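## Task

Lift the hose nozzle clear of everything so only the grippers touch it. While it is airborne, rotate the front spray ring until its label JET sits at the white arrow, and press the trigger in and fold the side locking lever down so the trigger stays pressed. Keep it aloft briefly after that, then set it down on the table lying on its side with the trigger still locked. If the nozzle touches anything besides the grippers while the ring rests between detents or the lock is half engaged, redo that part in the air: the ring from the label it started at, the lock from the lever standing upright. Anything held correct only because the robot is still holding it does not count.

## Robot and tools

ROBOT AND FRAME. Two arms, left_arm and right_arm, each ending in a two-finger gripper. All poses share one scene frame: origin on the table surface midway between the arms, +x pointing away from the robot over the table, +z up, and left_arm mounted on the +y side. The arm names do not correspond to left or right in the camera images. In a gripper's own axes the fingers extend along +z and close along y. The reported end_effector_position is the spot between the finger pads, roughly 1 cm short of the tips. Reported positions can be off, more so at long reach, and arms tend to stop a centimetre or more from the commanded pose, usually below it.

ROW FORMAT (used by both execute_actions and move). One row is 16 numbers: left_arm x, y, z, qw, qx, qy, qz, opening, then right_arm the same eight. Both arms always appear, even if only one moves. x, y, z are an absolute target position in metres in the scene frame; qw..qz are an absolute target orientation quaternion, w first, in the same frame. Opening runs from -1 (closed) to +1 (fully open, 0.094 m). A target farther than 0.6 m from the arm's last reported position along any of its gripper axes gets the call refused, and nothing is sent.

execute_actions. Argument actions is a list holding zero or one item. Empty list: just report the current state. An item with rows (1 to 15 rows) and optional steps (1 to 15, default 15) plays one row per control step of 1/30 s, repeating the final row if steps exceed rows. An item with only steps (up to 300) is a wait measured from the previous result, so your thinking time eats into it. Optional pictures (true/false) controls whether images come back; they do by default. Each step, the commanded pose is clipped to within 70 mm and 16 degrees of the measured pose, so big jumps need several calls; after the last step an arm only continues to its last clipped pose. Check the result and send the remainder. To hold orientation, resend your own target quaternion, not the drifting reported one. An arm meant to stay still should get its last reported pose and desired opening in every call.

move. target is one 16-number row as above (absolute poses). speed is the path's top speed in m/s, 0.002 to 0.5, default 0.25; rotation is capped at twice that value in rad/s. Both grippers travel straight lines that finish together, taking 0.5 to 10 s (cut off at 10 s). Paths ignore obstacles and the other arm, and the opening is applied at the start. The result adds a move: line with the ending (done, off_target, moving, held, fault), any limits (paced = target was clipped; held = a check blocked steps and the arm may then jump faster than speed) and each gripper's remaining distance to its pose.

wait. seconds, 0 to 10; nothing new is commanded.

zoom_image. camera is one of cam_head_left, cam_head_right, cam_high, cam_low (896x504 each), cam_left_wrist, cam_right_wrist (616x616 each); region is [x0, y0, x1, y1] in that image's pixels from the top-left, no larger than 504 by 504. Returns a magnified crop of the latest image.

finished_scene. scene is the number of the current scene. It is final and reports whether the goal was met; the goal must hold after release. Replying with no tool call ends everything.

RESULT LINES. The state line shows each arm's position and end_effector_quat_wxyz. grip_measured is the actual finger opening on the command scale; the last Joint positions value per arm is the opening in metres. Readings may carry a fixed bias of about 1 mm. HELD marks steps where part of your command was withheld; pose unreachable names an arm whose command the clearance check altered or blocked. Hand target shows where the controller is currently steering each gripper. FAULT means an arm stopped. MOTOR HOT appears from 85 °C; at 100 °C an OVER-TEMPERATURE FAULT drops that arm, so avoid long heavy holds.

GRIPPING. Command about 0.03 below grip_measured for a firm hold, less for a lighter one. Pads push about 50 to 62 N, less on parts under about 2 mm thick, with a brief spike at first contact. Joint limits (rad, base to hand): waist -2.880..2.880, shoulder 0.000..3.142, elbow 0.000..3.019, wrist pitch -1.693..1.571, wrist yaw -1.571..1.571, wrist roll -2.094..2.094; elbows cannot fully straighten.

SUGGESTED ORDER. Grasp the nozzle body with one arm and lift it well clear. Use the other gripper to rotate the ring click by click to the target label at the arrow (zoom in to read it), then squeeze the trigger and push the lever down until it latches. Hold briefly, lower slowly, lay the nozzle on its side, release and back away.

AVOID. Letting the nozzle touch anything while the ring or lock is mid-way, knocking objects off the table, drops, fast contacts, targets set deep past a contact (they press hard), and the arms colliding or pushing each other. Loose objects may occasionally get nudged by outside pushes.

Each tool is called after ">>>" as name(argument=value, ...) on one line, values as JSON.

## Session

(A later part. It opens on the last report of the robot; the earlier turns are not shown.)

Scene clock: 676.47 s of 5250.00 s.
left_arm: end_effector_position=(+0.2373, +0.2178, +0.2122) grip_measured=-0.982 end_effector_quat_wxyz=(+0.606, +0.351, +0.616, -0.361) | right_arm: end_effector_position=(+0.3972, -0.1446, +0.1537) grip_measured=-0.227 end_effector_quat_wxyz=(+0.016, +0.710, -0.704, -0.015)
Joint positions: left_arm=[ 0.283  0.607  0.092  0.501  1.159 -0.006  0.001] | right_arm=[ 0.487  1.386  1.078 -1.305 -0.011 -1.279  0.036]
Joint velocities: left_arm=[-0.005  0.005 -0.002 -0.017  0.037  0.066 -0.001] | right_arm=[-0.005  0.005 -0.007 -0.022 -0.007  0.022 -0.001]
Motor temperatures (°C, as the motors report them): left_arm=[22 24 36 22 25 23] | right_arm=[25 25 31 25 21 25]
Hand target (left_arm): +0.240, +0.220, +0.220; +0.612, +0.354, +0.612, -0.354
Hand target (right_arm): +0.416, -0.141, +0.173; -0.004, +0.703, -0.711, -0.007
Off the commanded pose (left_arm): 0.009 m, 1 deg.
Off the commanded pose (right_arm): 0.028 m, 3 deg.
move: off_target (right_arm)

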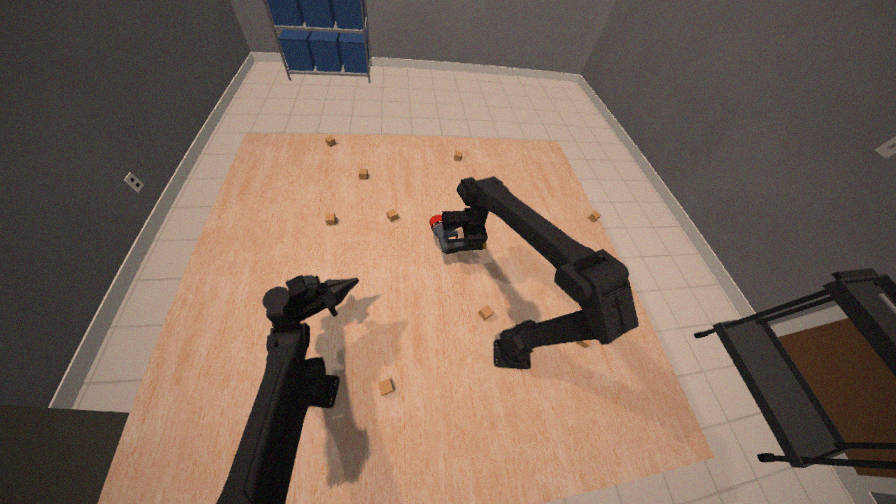

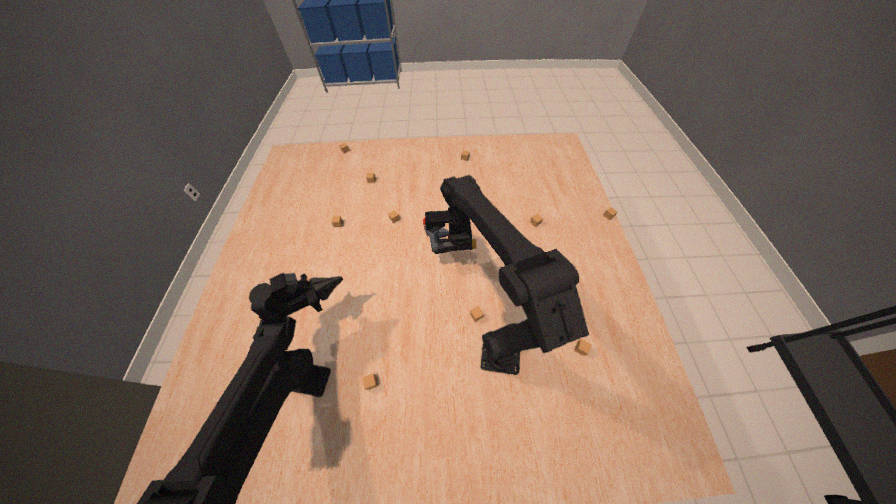

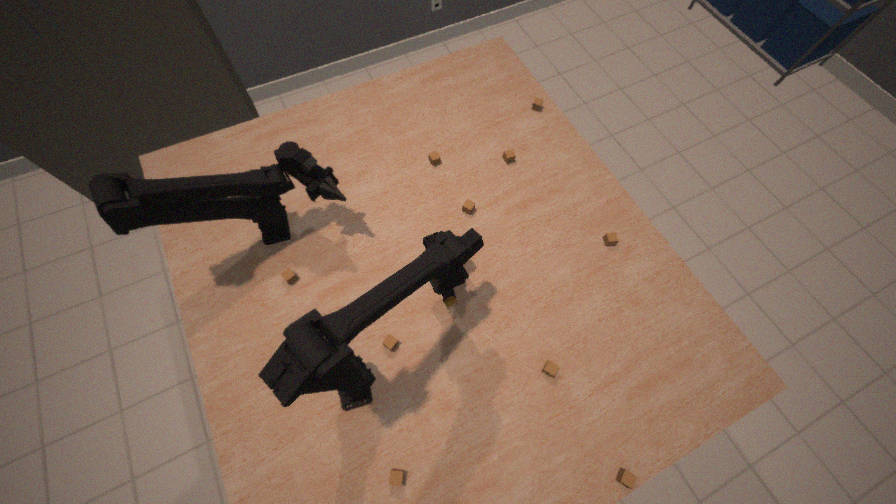

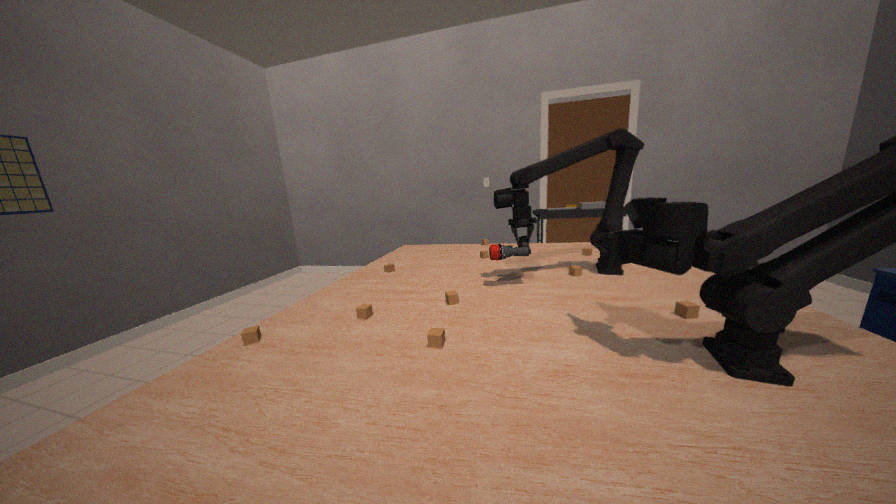

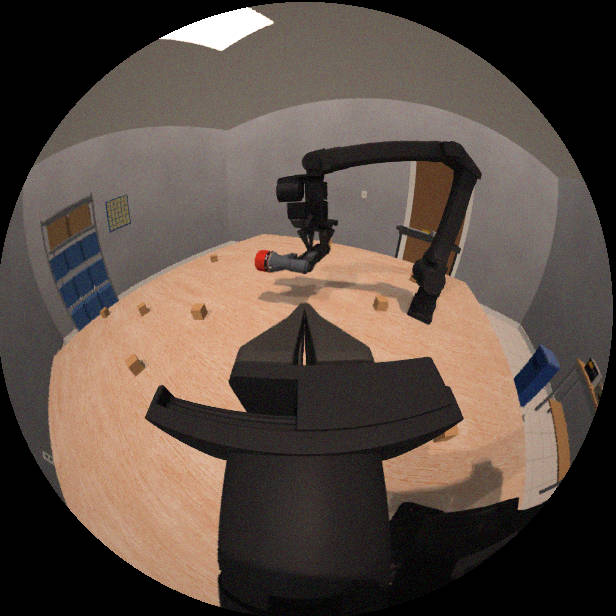

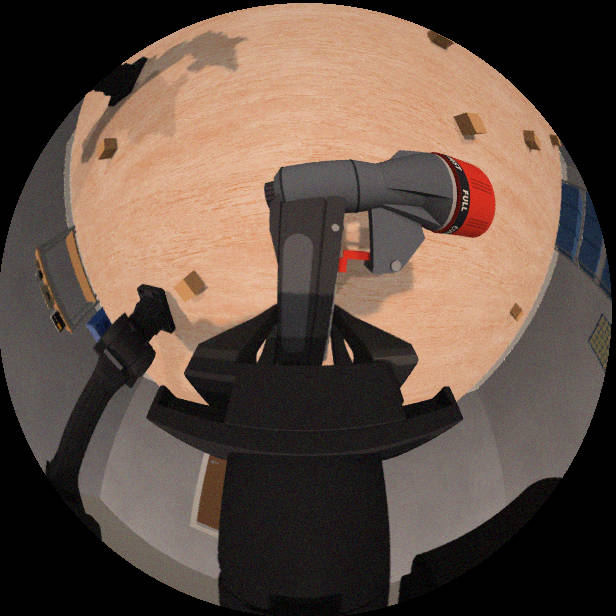

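Clear below. Lowering.

>>> move(target=[0.24,0.22,0.22,0.612,0.354,0.612,-0.354,-1,0.41,-0.14,0.065,0,0.7071,-0.7071,0,-0.29], speed=0.12)

>>> move(target=[0.24,0.22,0.22,0.612,0.354,0.612,-0.354,-1,0.41,-0.14,0.030,0,0.7071,-0.7071,0,-0.29], speed=0.02)

Scene clock: 688.00 s of 5250.00 s.
left_arm: end_effector_position=(+0.2373, +0.2178, +0.2122) grip_measured=-0.982 end_effector_quat_wxyz=(+0.606, +0.351, +0.616, -0.361) | right_arm: end_effector_position=(+0.4019, -0.1452, +0.0616) grip_measured=-0.227 end_effector_quat_wxyz=(+0.012, +0.709, -0.706, -0.006)
Joint positions: left_arm=[ 0.283  0.607  0.092  0.501  1.159 -0.006  0.001] | right_arm=[ 0.487  1.497  0.928 -1.028  0.    -1.275  0.036]
Joint velocities: left_arm=[-0.005  0.005  0.002  0.002  0.022  0.051 -0.001] | right_arm=[ 0.015 -0.015 -0.017 -0.017 -0.037  0.037  0.   ]
Motor temperatures (°C, as the motors report them): left_arm=[22 24 37 22 25 23] | right_arm=[25 25 33 25 21 25]
Hand target (left_arm): +0.240, +0.220, +0.220; +0.612, +0.354, +0.612, -0.354
Hand target (right_arm): +0.411, -0.140, +0.065; +0.000, +0.707, -0.707, -0.000
Off the commanded pose (left_arm): 0.009 m, 1 deg.
Off the commanded pose (right_arm): 0.010 m, 2 deg.
After step 90, 7.40 s passed at rest.
move: done

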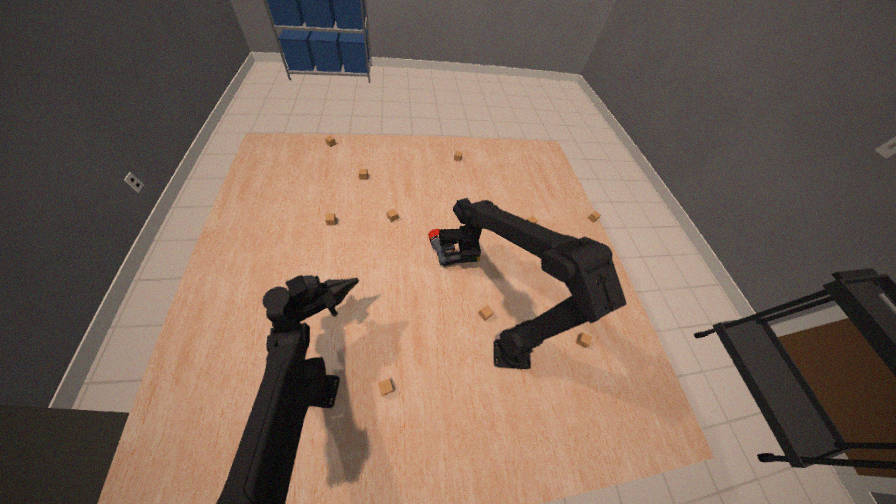

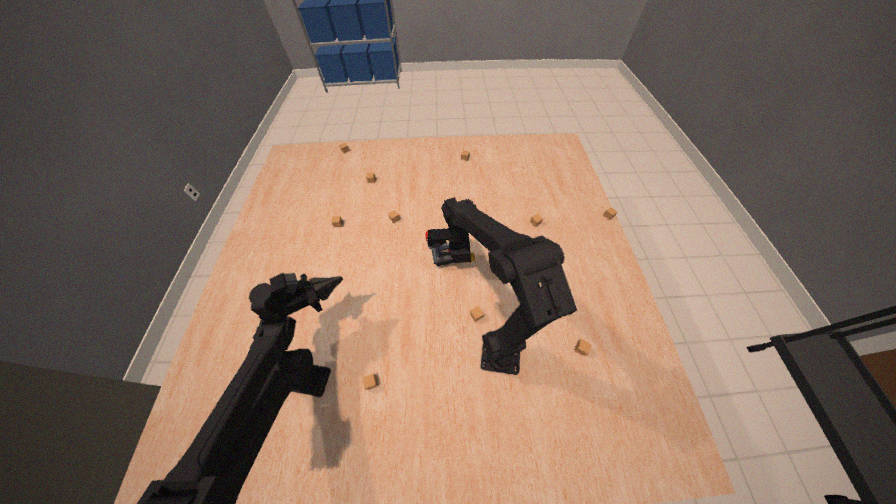

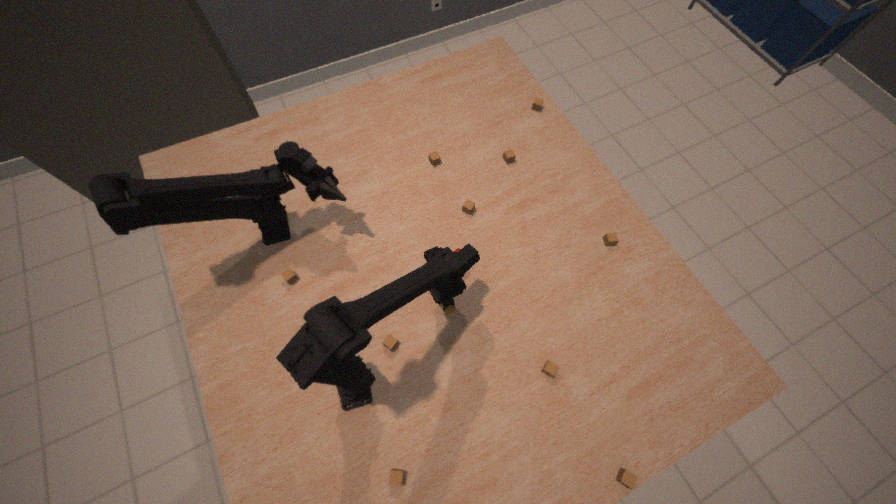

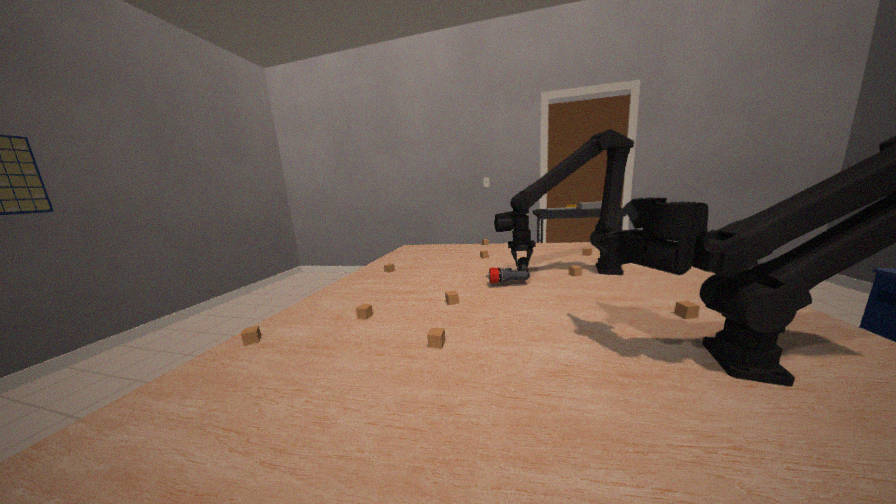

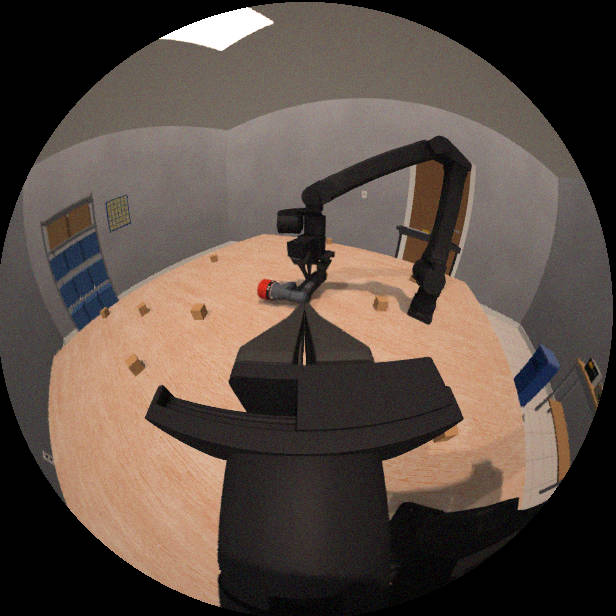

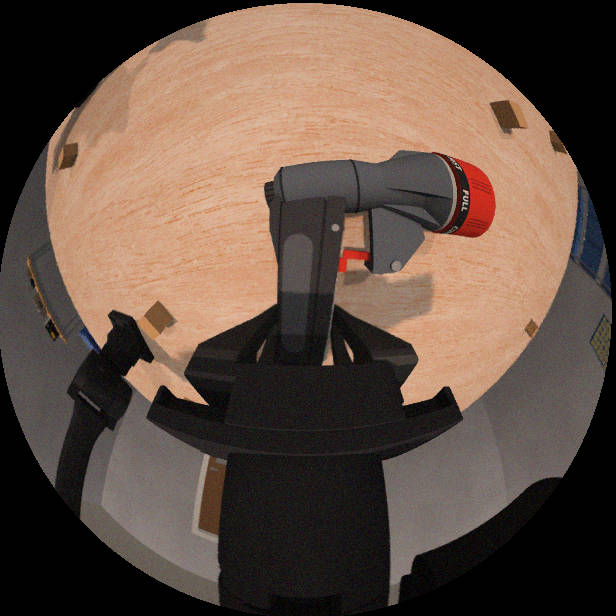

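Scene clock: 689.87 s of 5250.00 s.
left_arm: end_effector_position=(+0.2373, +0.2179, +0.2122) grip_measured=-0.982 end_effector_quat_wxyz=(+0.606, +0.351, +0.616, -0.361) | right_arm: end_effector_position=(+0.4086, -0.1431, +0.0398) grip_measured=-0.227 end_effector_quat_wxyz=(-0.005, +0.709, -0.706, +0.003)
Joint positions: left_arm=[ 0.284  0.607  0.092  0.501  1.159 -0.006  0.001] | right_arm=[ 0.487  1.528  0.894 -0.927  0.    -1.275  0.036]
Joint velocities: left_arm=[-0.015 -0.015  0.002 -0.012  0.037 -0.022  0.   ] | right_arm=[-0.005 -0.015 -0.002  0.017 -0.066 -0.081 -0.   ]
Motor temperatures (°C, as the motors report them): left_arm=[22 24 37 22 25 23] | right_arm=[25 25 33 25 21 25]
Hand target (left_arm): +0.240, +0.220, +0.220; +0.612, +0.354, +0.612, -0.354
Hand target (right_arm): +0.410, -0.140, +0.030; +0.000, +0.707, -0.707, -0.000
Off the commanded pose (left_arm): 0.008 m, 1 deg.
Off the commanded pose (right_arm): 0.010 m, 1 deg.
move: done

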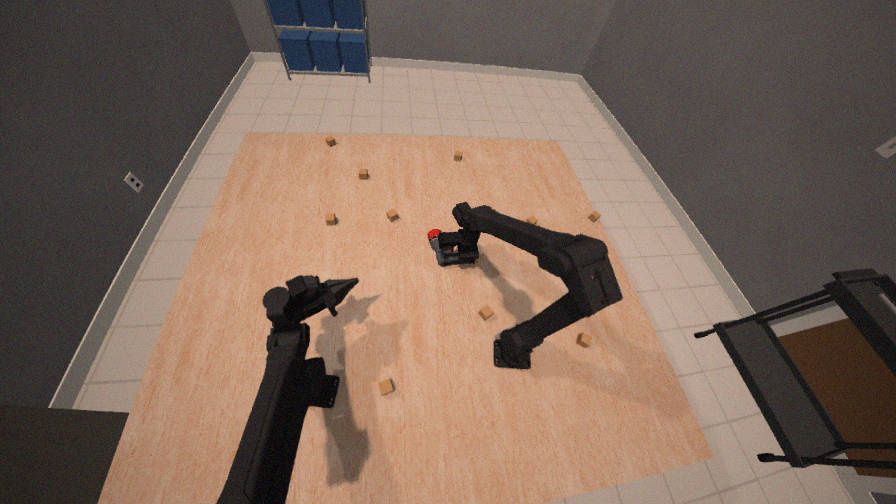

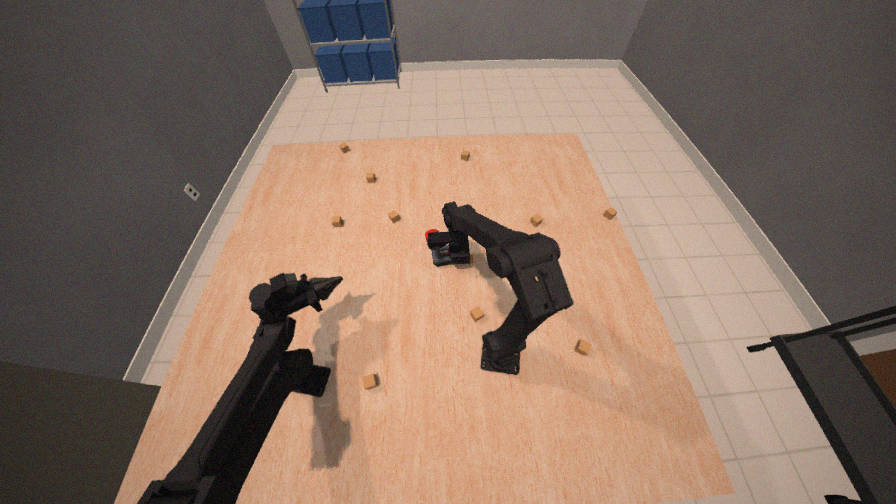

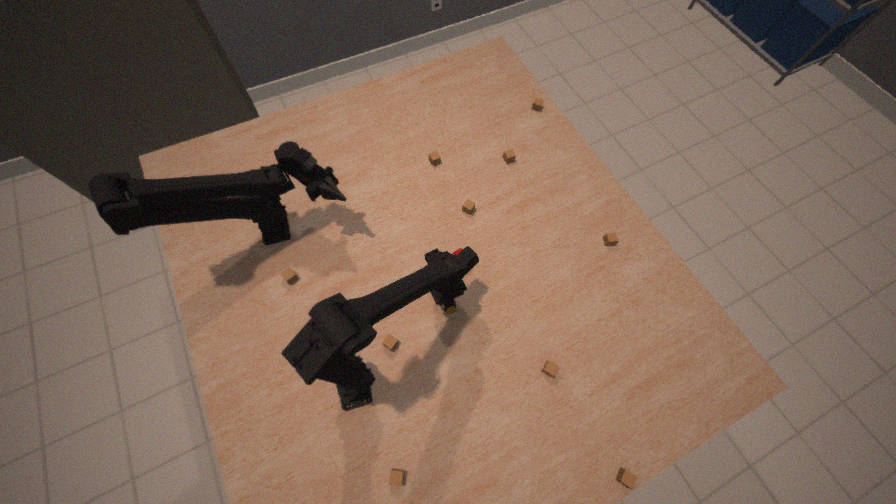

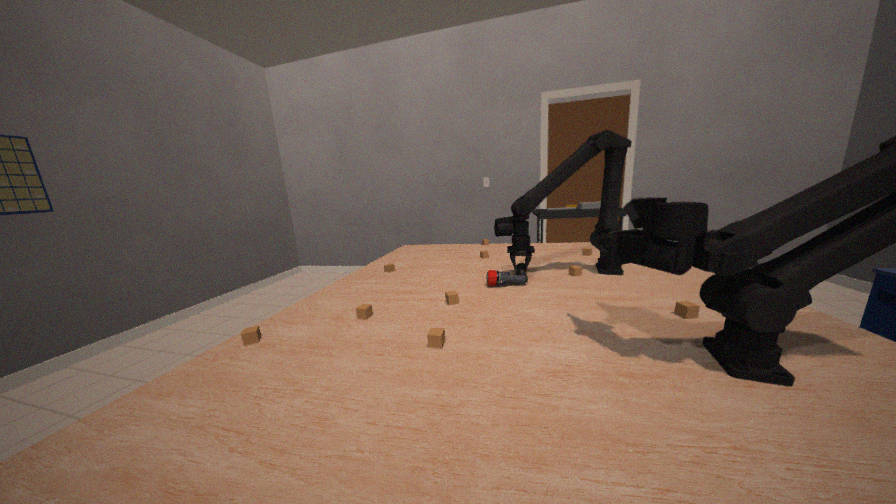

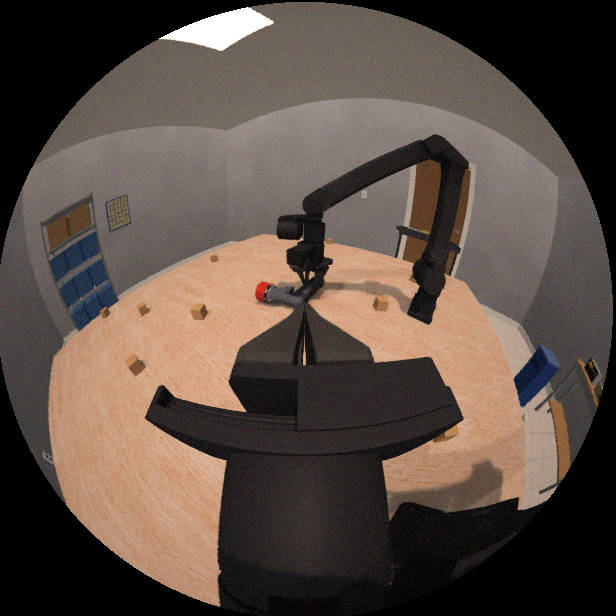

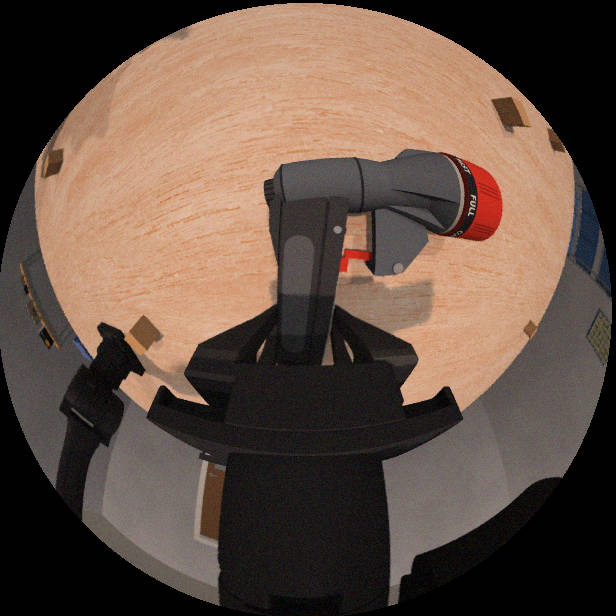

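>>> move(target=[0.24,0.22,0.22,0.612,0.354,0.612,-0.354,-1,0.41,-0.14,0.023,0,0.7071,-0.7071,0,-0.29], speed=0.02)

Scene clock: 696.63 s of 5250.00 s.
left_arm: end_effector_position=(+0.2373, +0.2179, +0.2122) grip_measured=-0.982 end_effector_quat_wxyz=(+0.606, +0.351, +0.616, -0.361) | right_arm: end_effector_position=(+0.4101, -0.1424, +0.0361) grip_measured=-0.227 end_effector_quat_wxyz=(-0.009, +0.709, -0.706, +0.004)
Joint positions: left_arm=[ 0.284  0.607  0.092  0.501  1.16  -0.006  0.001] | right_arm=[ 0.487  1.533  0.888 -0.906 -0.001 -1.275  0.036]
Joint velocities: left_arm=[-0.005  0.005 -0.002  0.002 -0.007 -0.007 -0.   ] | right_arm=[-0.005 -0.005 -0.012  0.007 -0.051  0.081 -0.   ]
Motor temperatures (°C, as the motors report them): left_arm=[22 24 37 22 25 23] | right_arm=[25 25 32 25 21 25]
Hand target (left_arm): +0.240, +0.220, +0.220; +0.612, +0.354, +0.612, -0.354
Hand target (right_arm): +0.410, -0.140, +0.023; -0.000, +0.707, -0.707, +0.000
Off the commanded pose (left_arm): 0.008 m, 1 deg.
Off the commanded pose (right_arm): 0.013 m, 1 deg.
After step 90, 2.67 s passed at rest.
move: off_target (right_arm)

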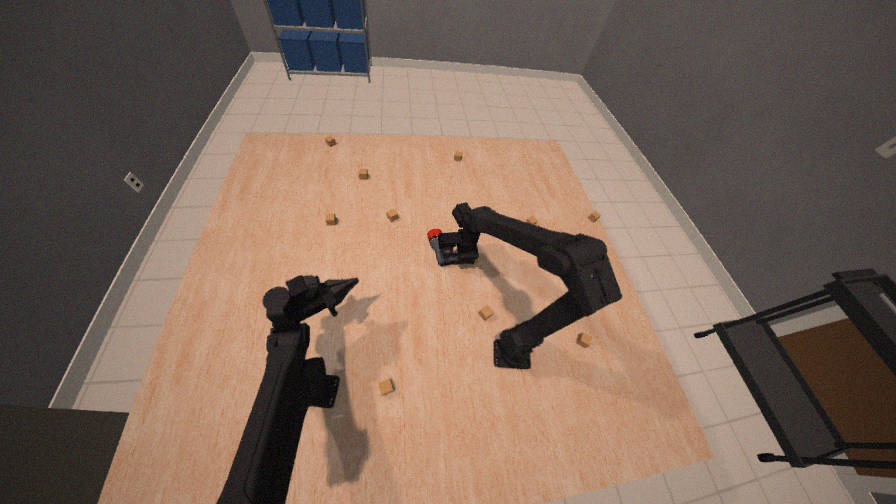

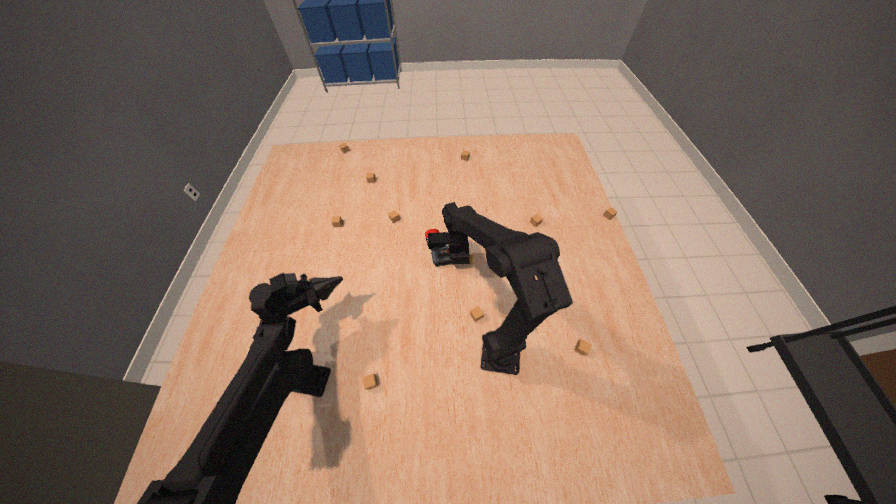

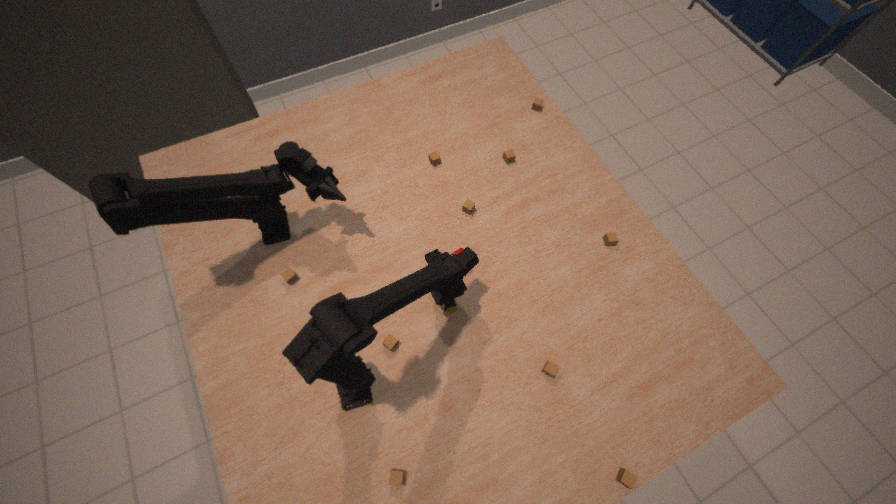

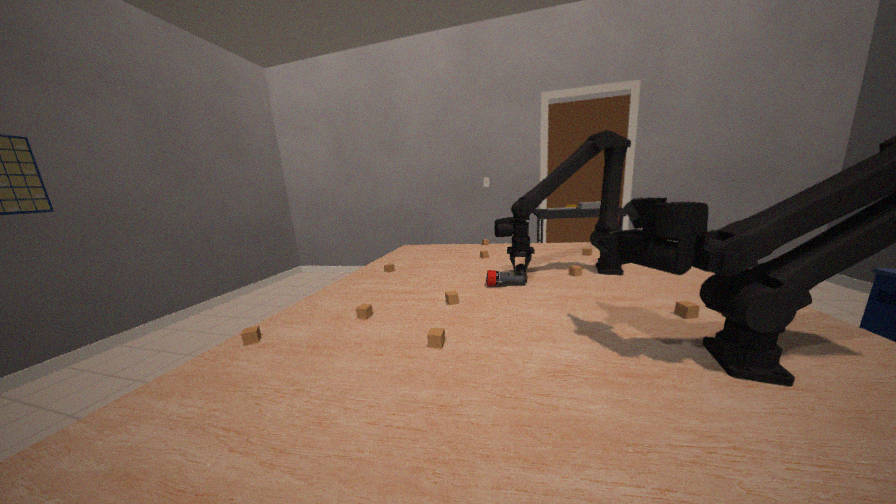

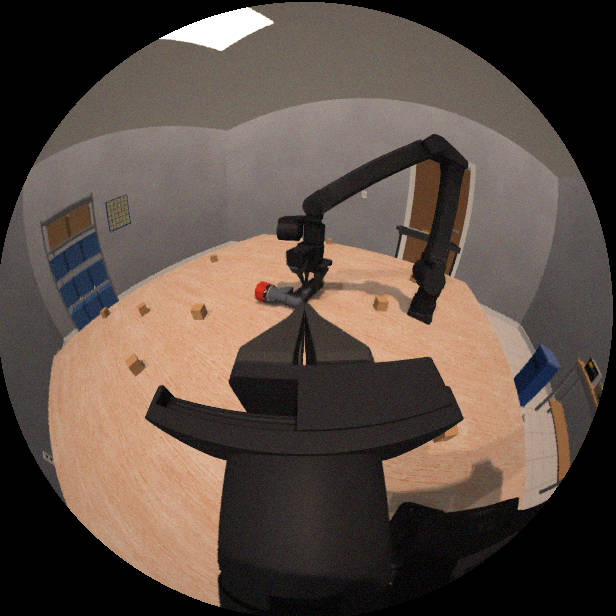

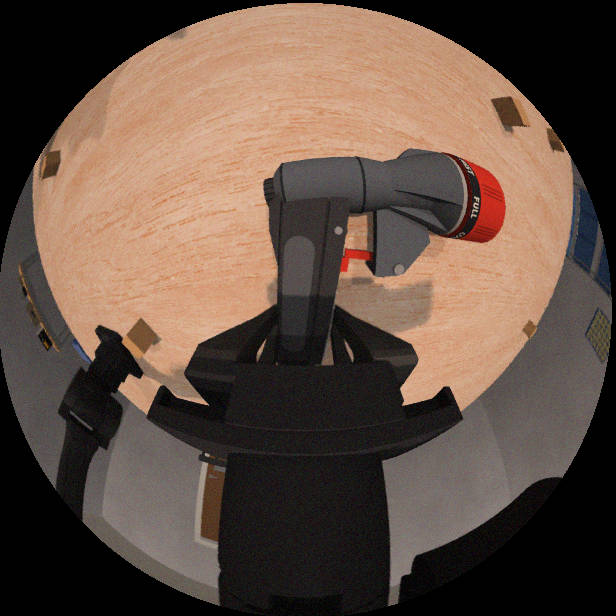

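>>> move(target=[0.24,0.22,0.22,0.612,0.354,0.612,-0.354,-1,0.41,-0.14,0.030,0,0.7071,-0.7071,0,0.3], speed=0.02)

>>> move(target=[0.24,0.22,0.22,0.612,0.354,0.612,-0.354,-1,0.41,-0.14,0.14,0,0.7071,-0.7071,0,0.3], speed=0.12)

>>> zoom_image(camera="cam_right_wrist", region=[180, 100, 520, 380])

Scene clock: 705.67 s of 5250.00 s.
left_arm: end_effector_position=(+0.2373, +0.2179, +0.2122) grip_measured=-0.982 end_effector_quat_wxyz=(+0.606, +0.351, +0.616, -0.361) | right_arm: end_effector_position=(+0.4100, -0.1422, +0.0360) grip_measured=+0.297 end_effector_quat_wxyz=(-0.010, +0.708, -0.706, +0.004)
Joint positions: left_arm=[ 0.284  0.607  0.092  0.501  1.16  -0.006  0.001] | right_arm=[ 0.487  1.533  0.887 -0.905 -0.002 -1.274  0.061]
Joint velocities: left_arm=[-0.005  0.005 -0.007  0.002 -0.037  0.022  0.001] | right_arm=[-0.015 -0.005 -0.012 -0.002 -0.022  0.022  0.   ]
Motor temperatures (°C, as the motors report them): left_arm=[22 24 37 22 25 23] | right_arm=[25 25 32 25 21 25]
Hand target (left_arm): +0.240, +0.220, +0.220; +0.612, +0.354, +0.612, -0.354
Hand target (right_arm): +0.410, -0.140, +0.030; -0.000, +0.707, -0.707, +0.000
Off the commanded pose (left_arm): 0.008 m, 1 deg.
Off the commanded pose (right_arm): 0.006 m, 1 deg.
After step 90, 5.30 s passed at rest.
move: done

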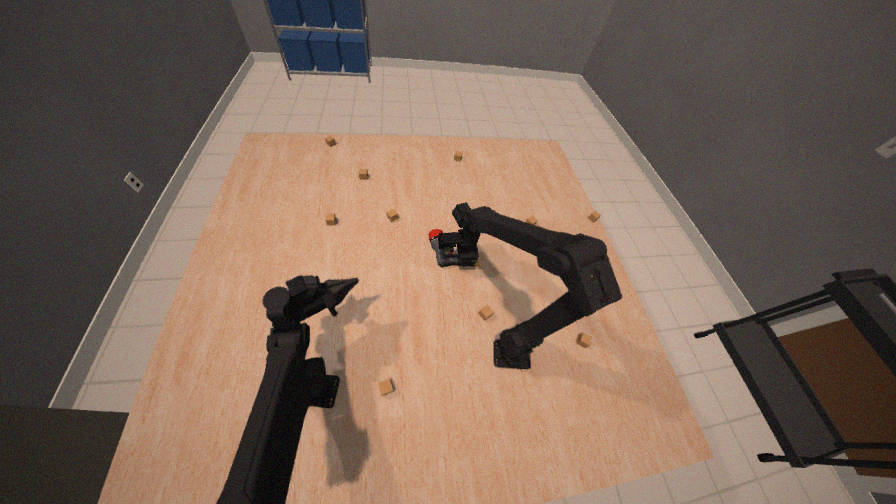

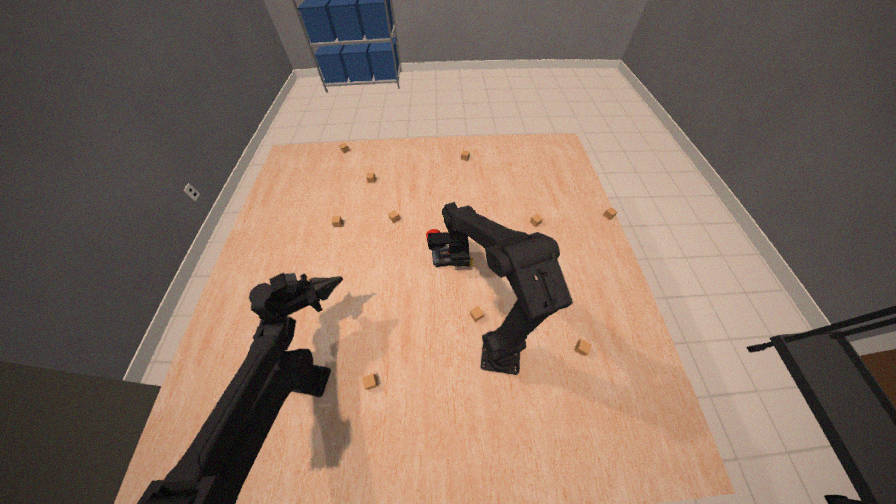

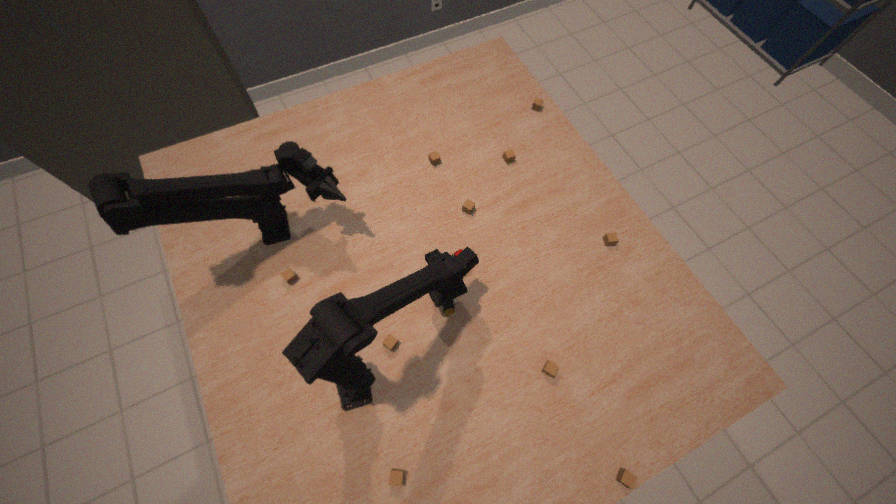

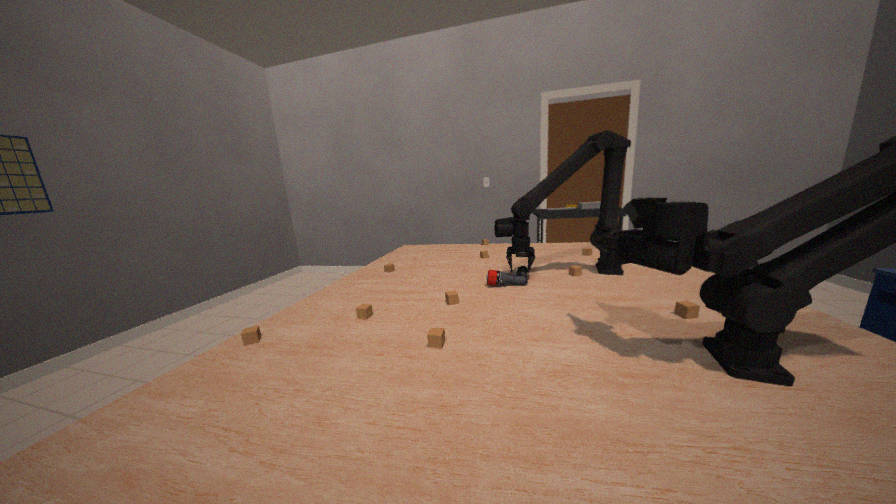

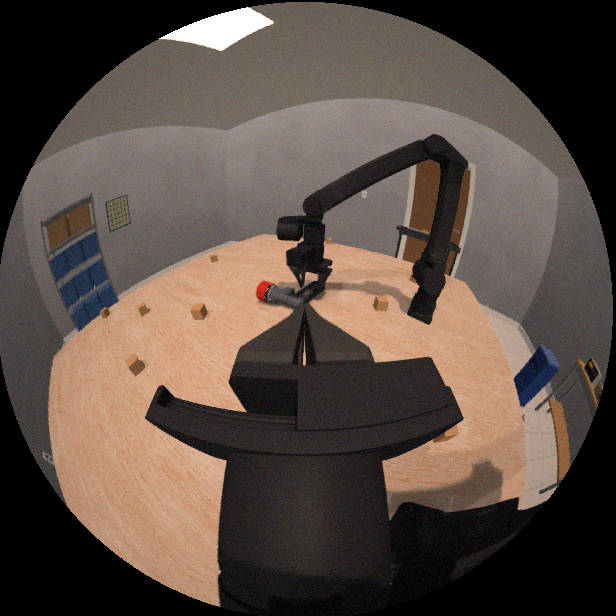

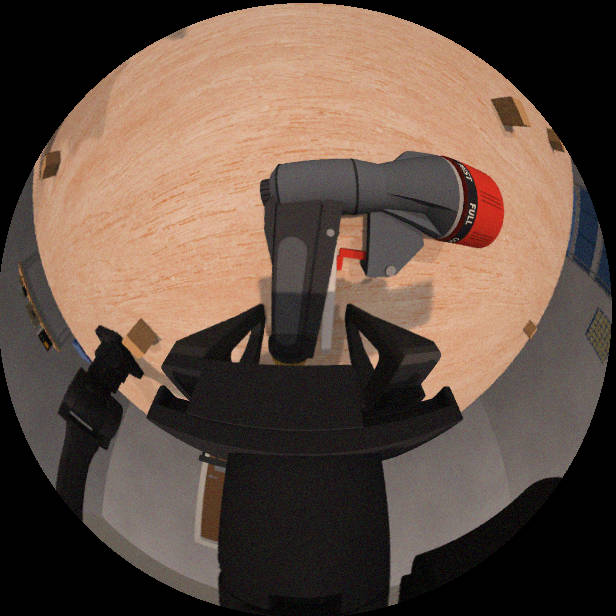

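Scene clock: 706.93 s of 5250.00 s.
left_arm: end_effector_position=(+0.2373, +0.2179, +0.2122) grip_measured=-0.982 end_effector_quat_wxyz=(+0.606, +0.351, +0.616, -0.361) | right_arm: end_effector_position=(+0.3981, -0.1459, +0.1223) grip_measured=+0.297 end_effector_quat_wxyz=(+0.017, +0.708, -0.706, -0.010)
Joint positions: left_arm=[ 0.284  0.607  0.092  0.501  1.16  -0.006  0.001] | right_arm=[ 0.487  1.416  1.02  -1.215 -0.002 -1.274  0.061]
Joint velocities: left_arm=[-0.015 -0.005  0.007  0.002 -0.022  0.007 -0.   ] | right_arm=[-0.015 -0.005 -0.002 -0.002  0.022 -0.007  0.   ]
Motor temperatures (°C, as the motors report them): left_arm=[22 24 37 22 25 23] | right_arm=[25 25 32 25 21 25]
Hand target (left_arm): +0.240, +0.220, +0.220; +0.612, +0.354, +0.612, -0.354
Hand target (right_arm): +0.408, -0.141, +0.141; -0.000, +0.707, -0.707, -0.000
Off the commanded pose (left_arm): 0.008 m, 1 deg.
Off the commanded pose (right_arm): 0.022 m, 2 deg.
move: off_target (right_arm)

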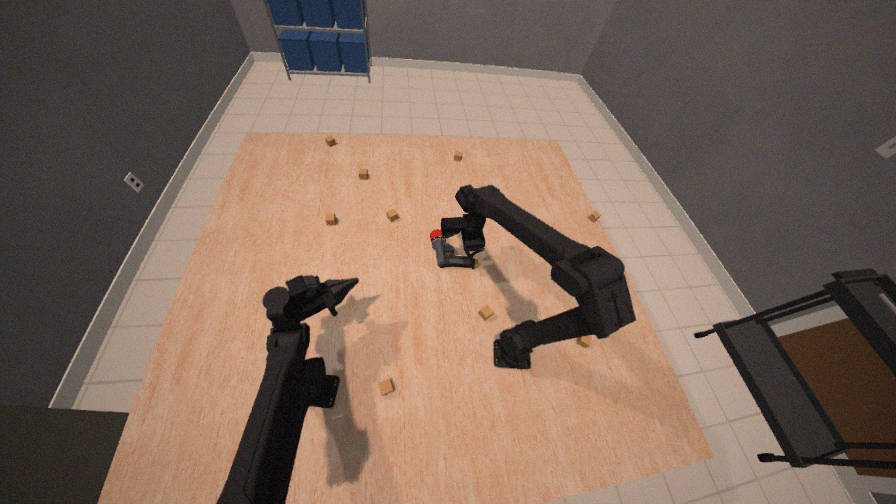

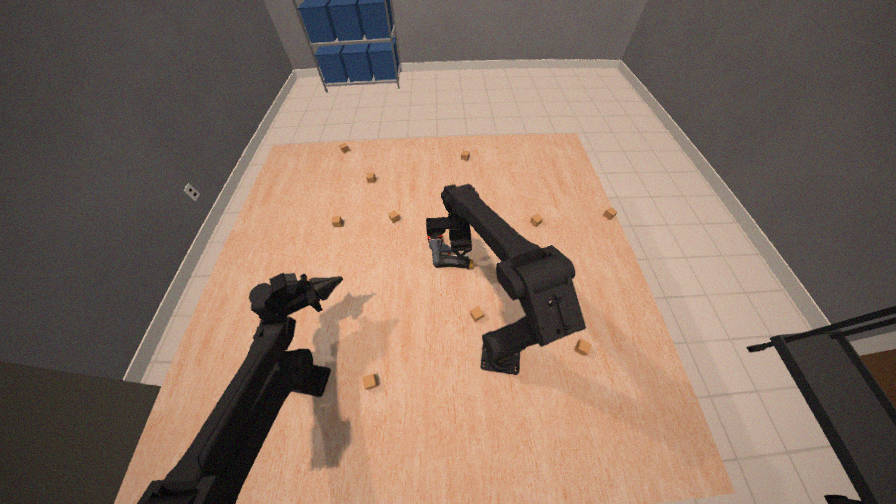

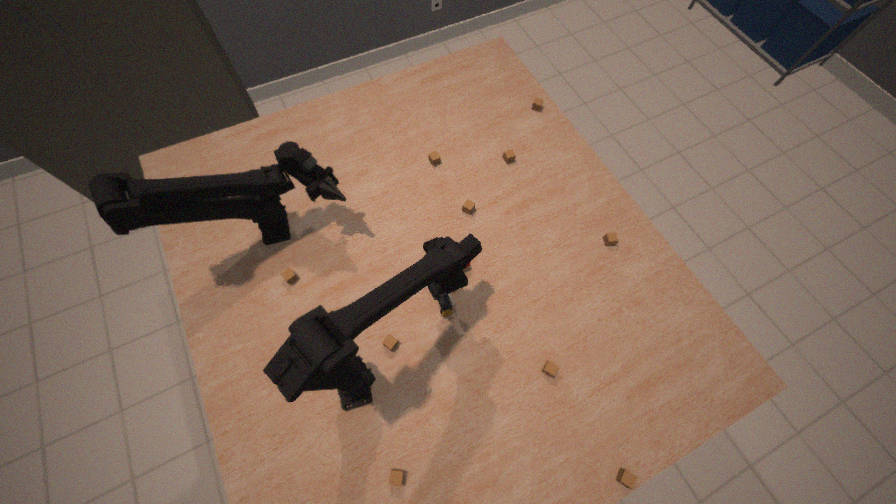

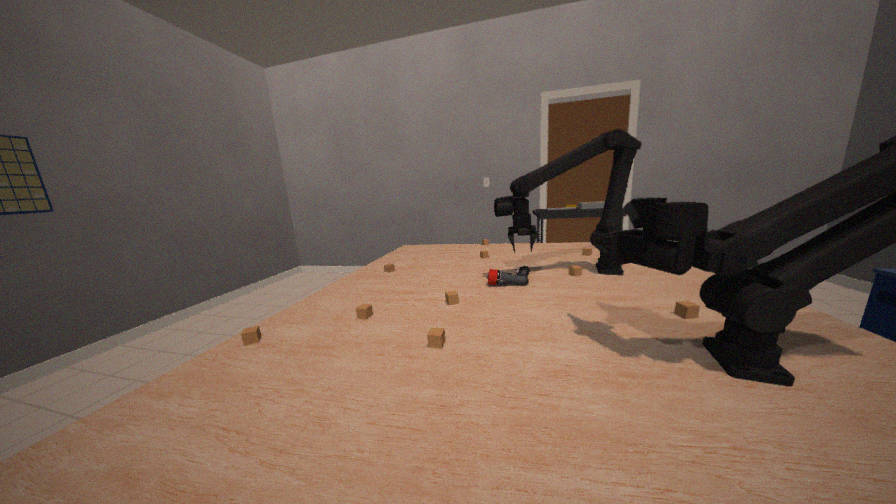

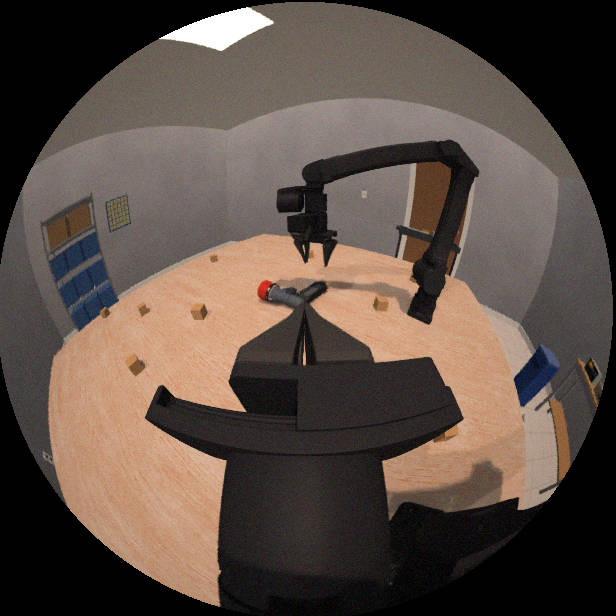

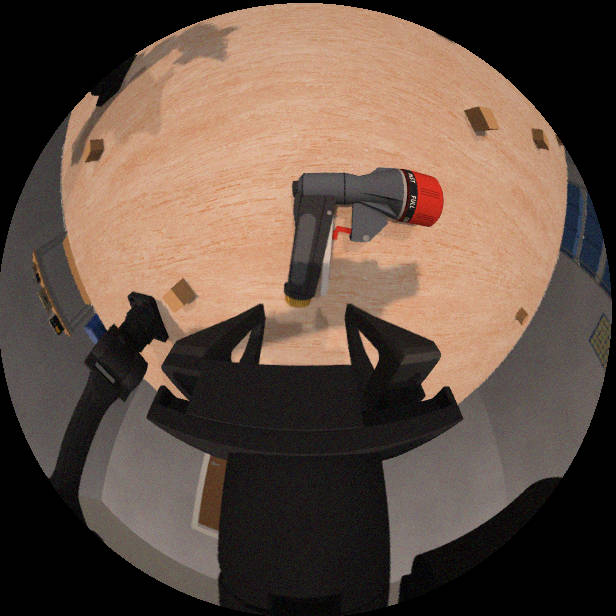

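Region (180, 100, 520, 380) of cam_right_wrist's 616x616 image, scaled by 1.482, with more detail than that image has; it fills the top 415 rows of this view, and the rest is white.

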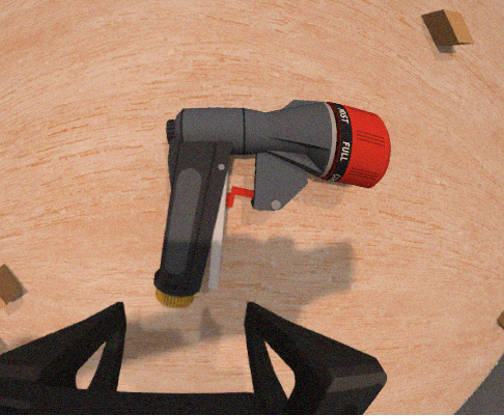

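>>> finished_scene(scene=2)

The scene is finished: the task was done.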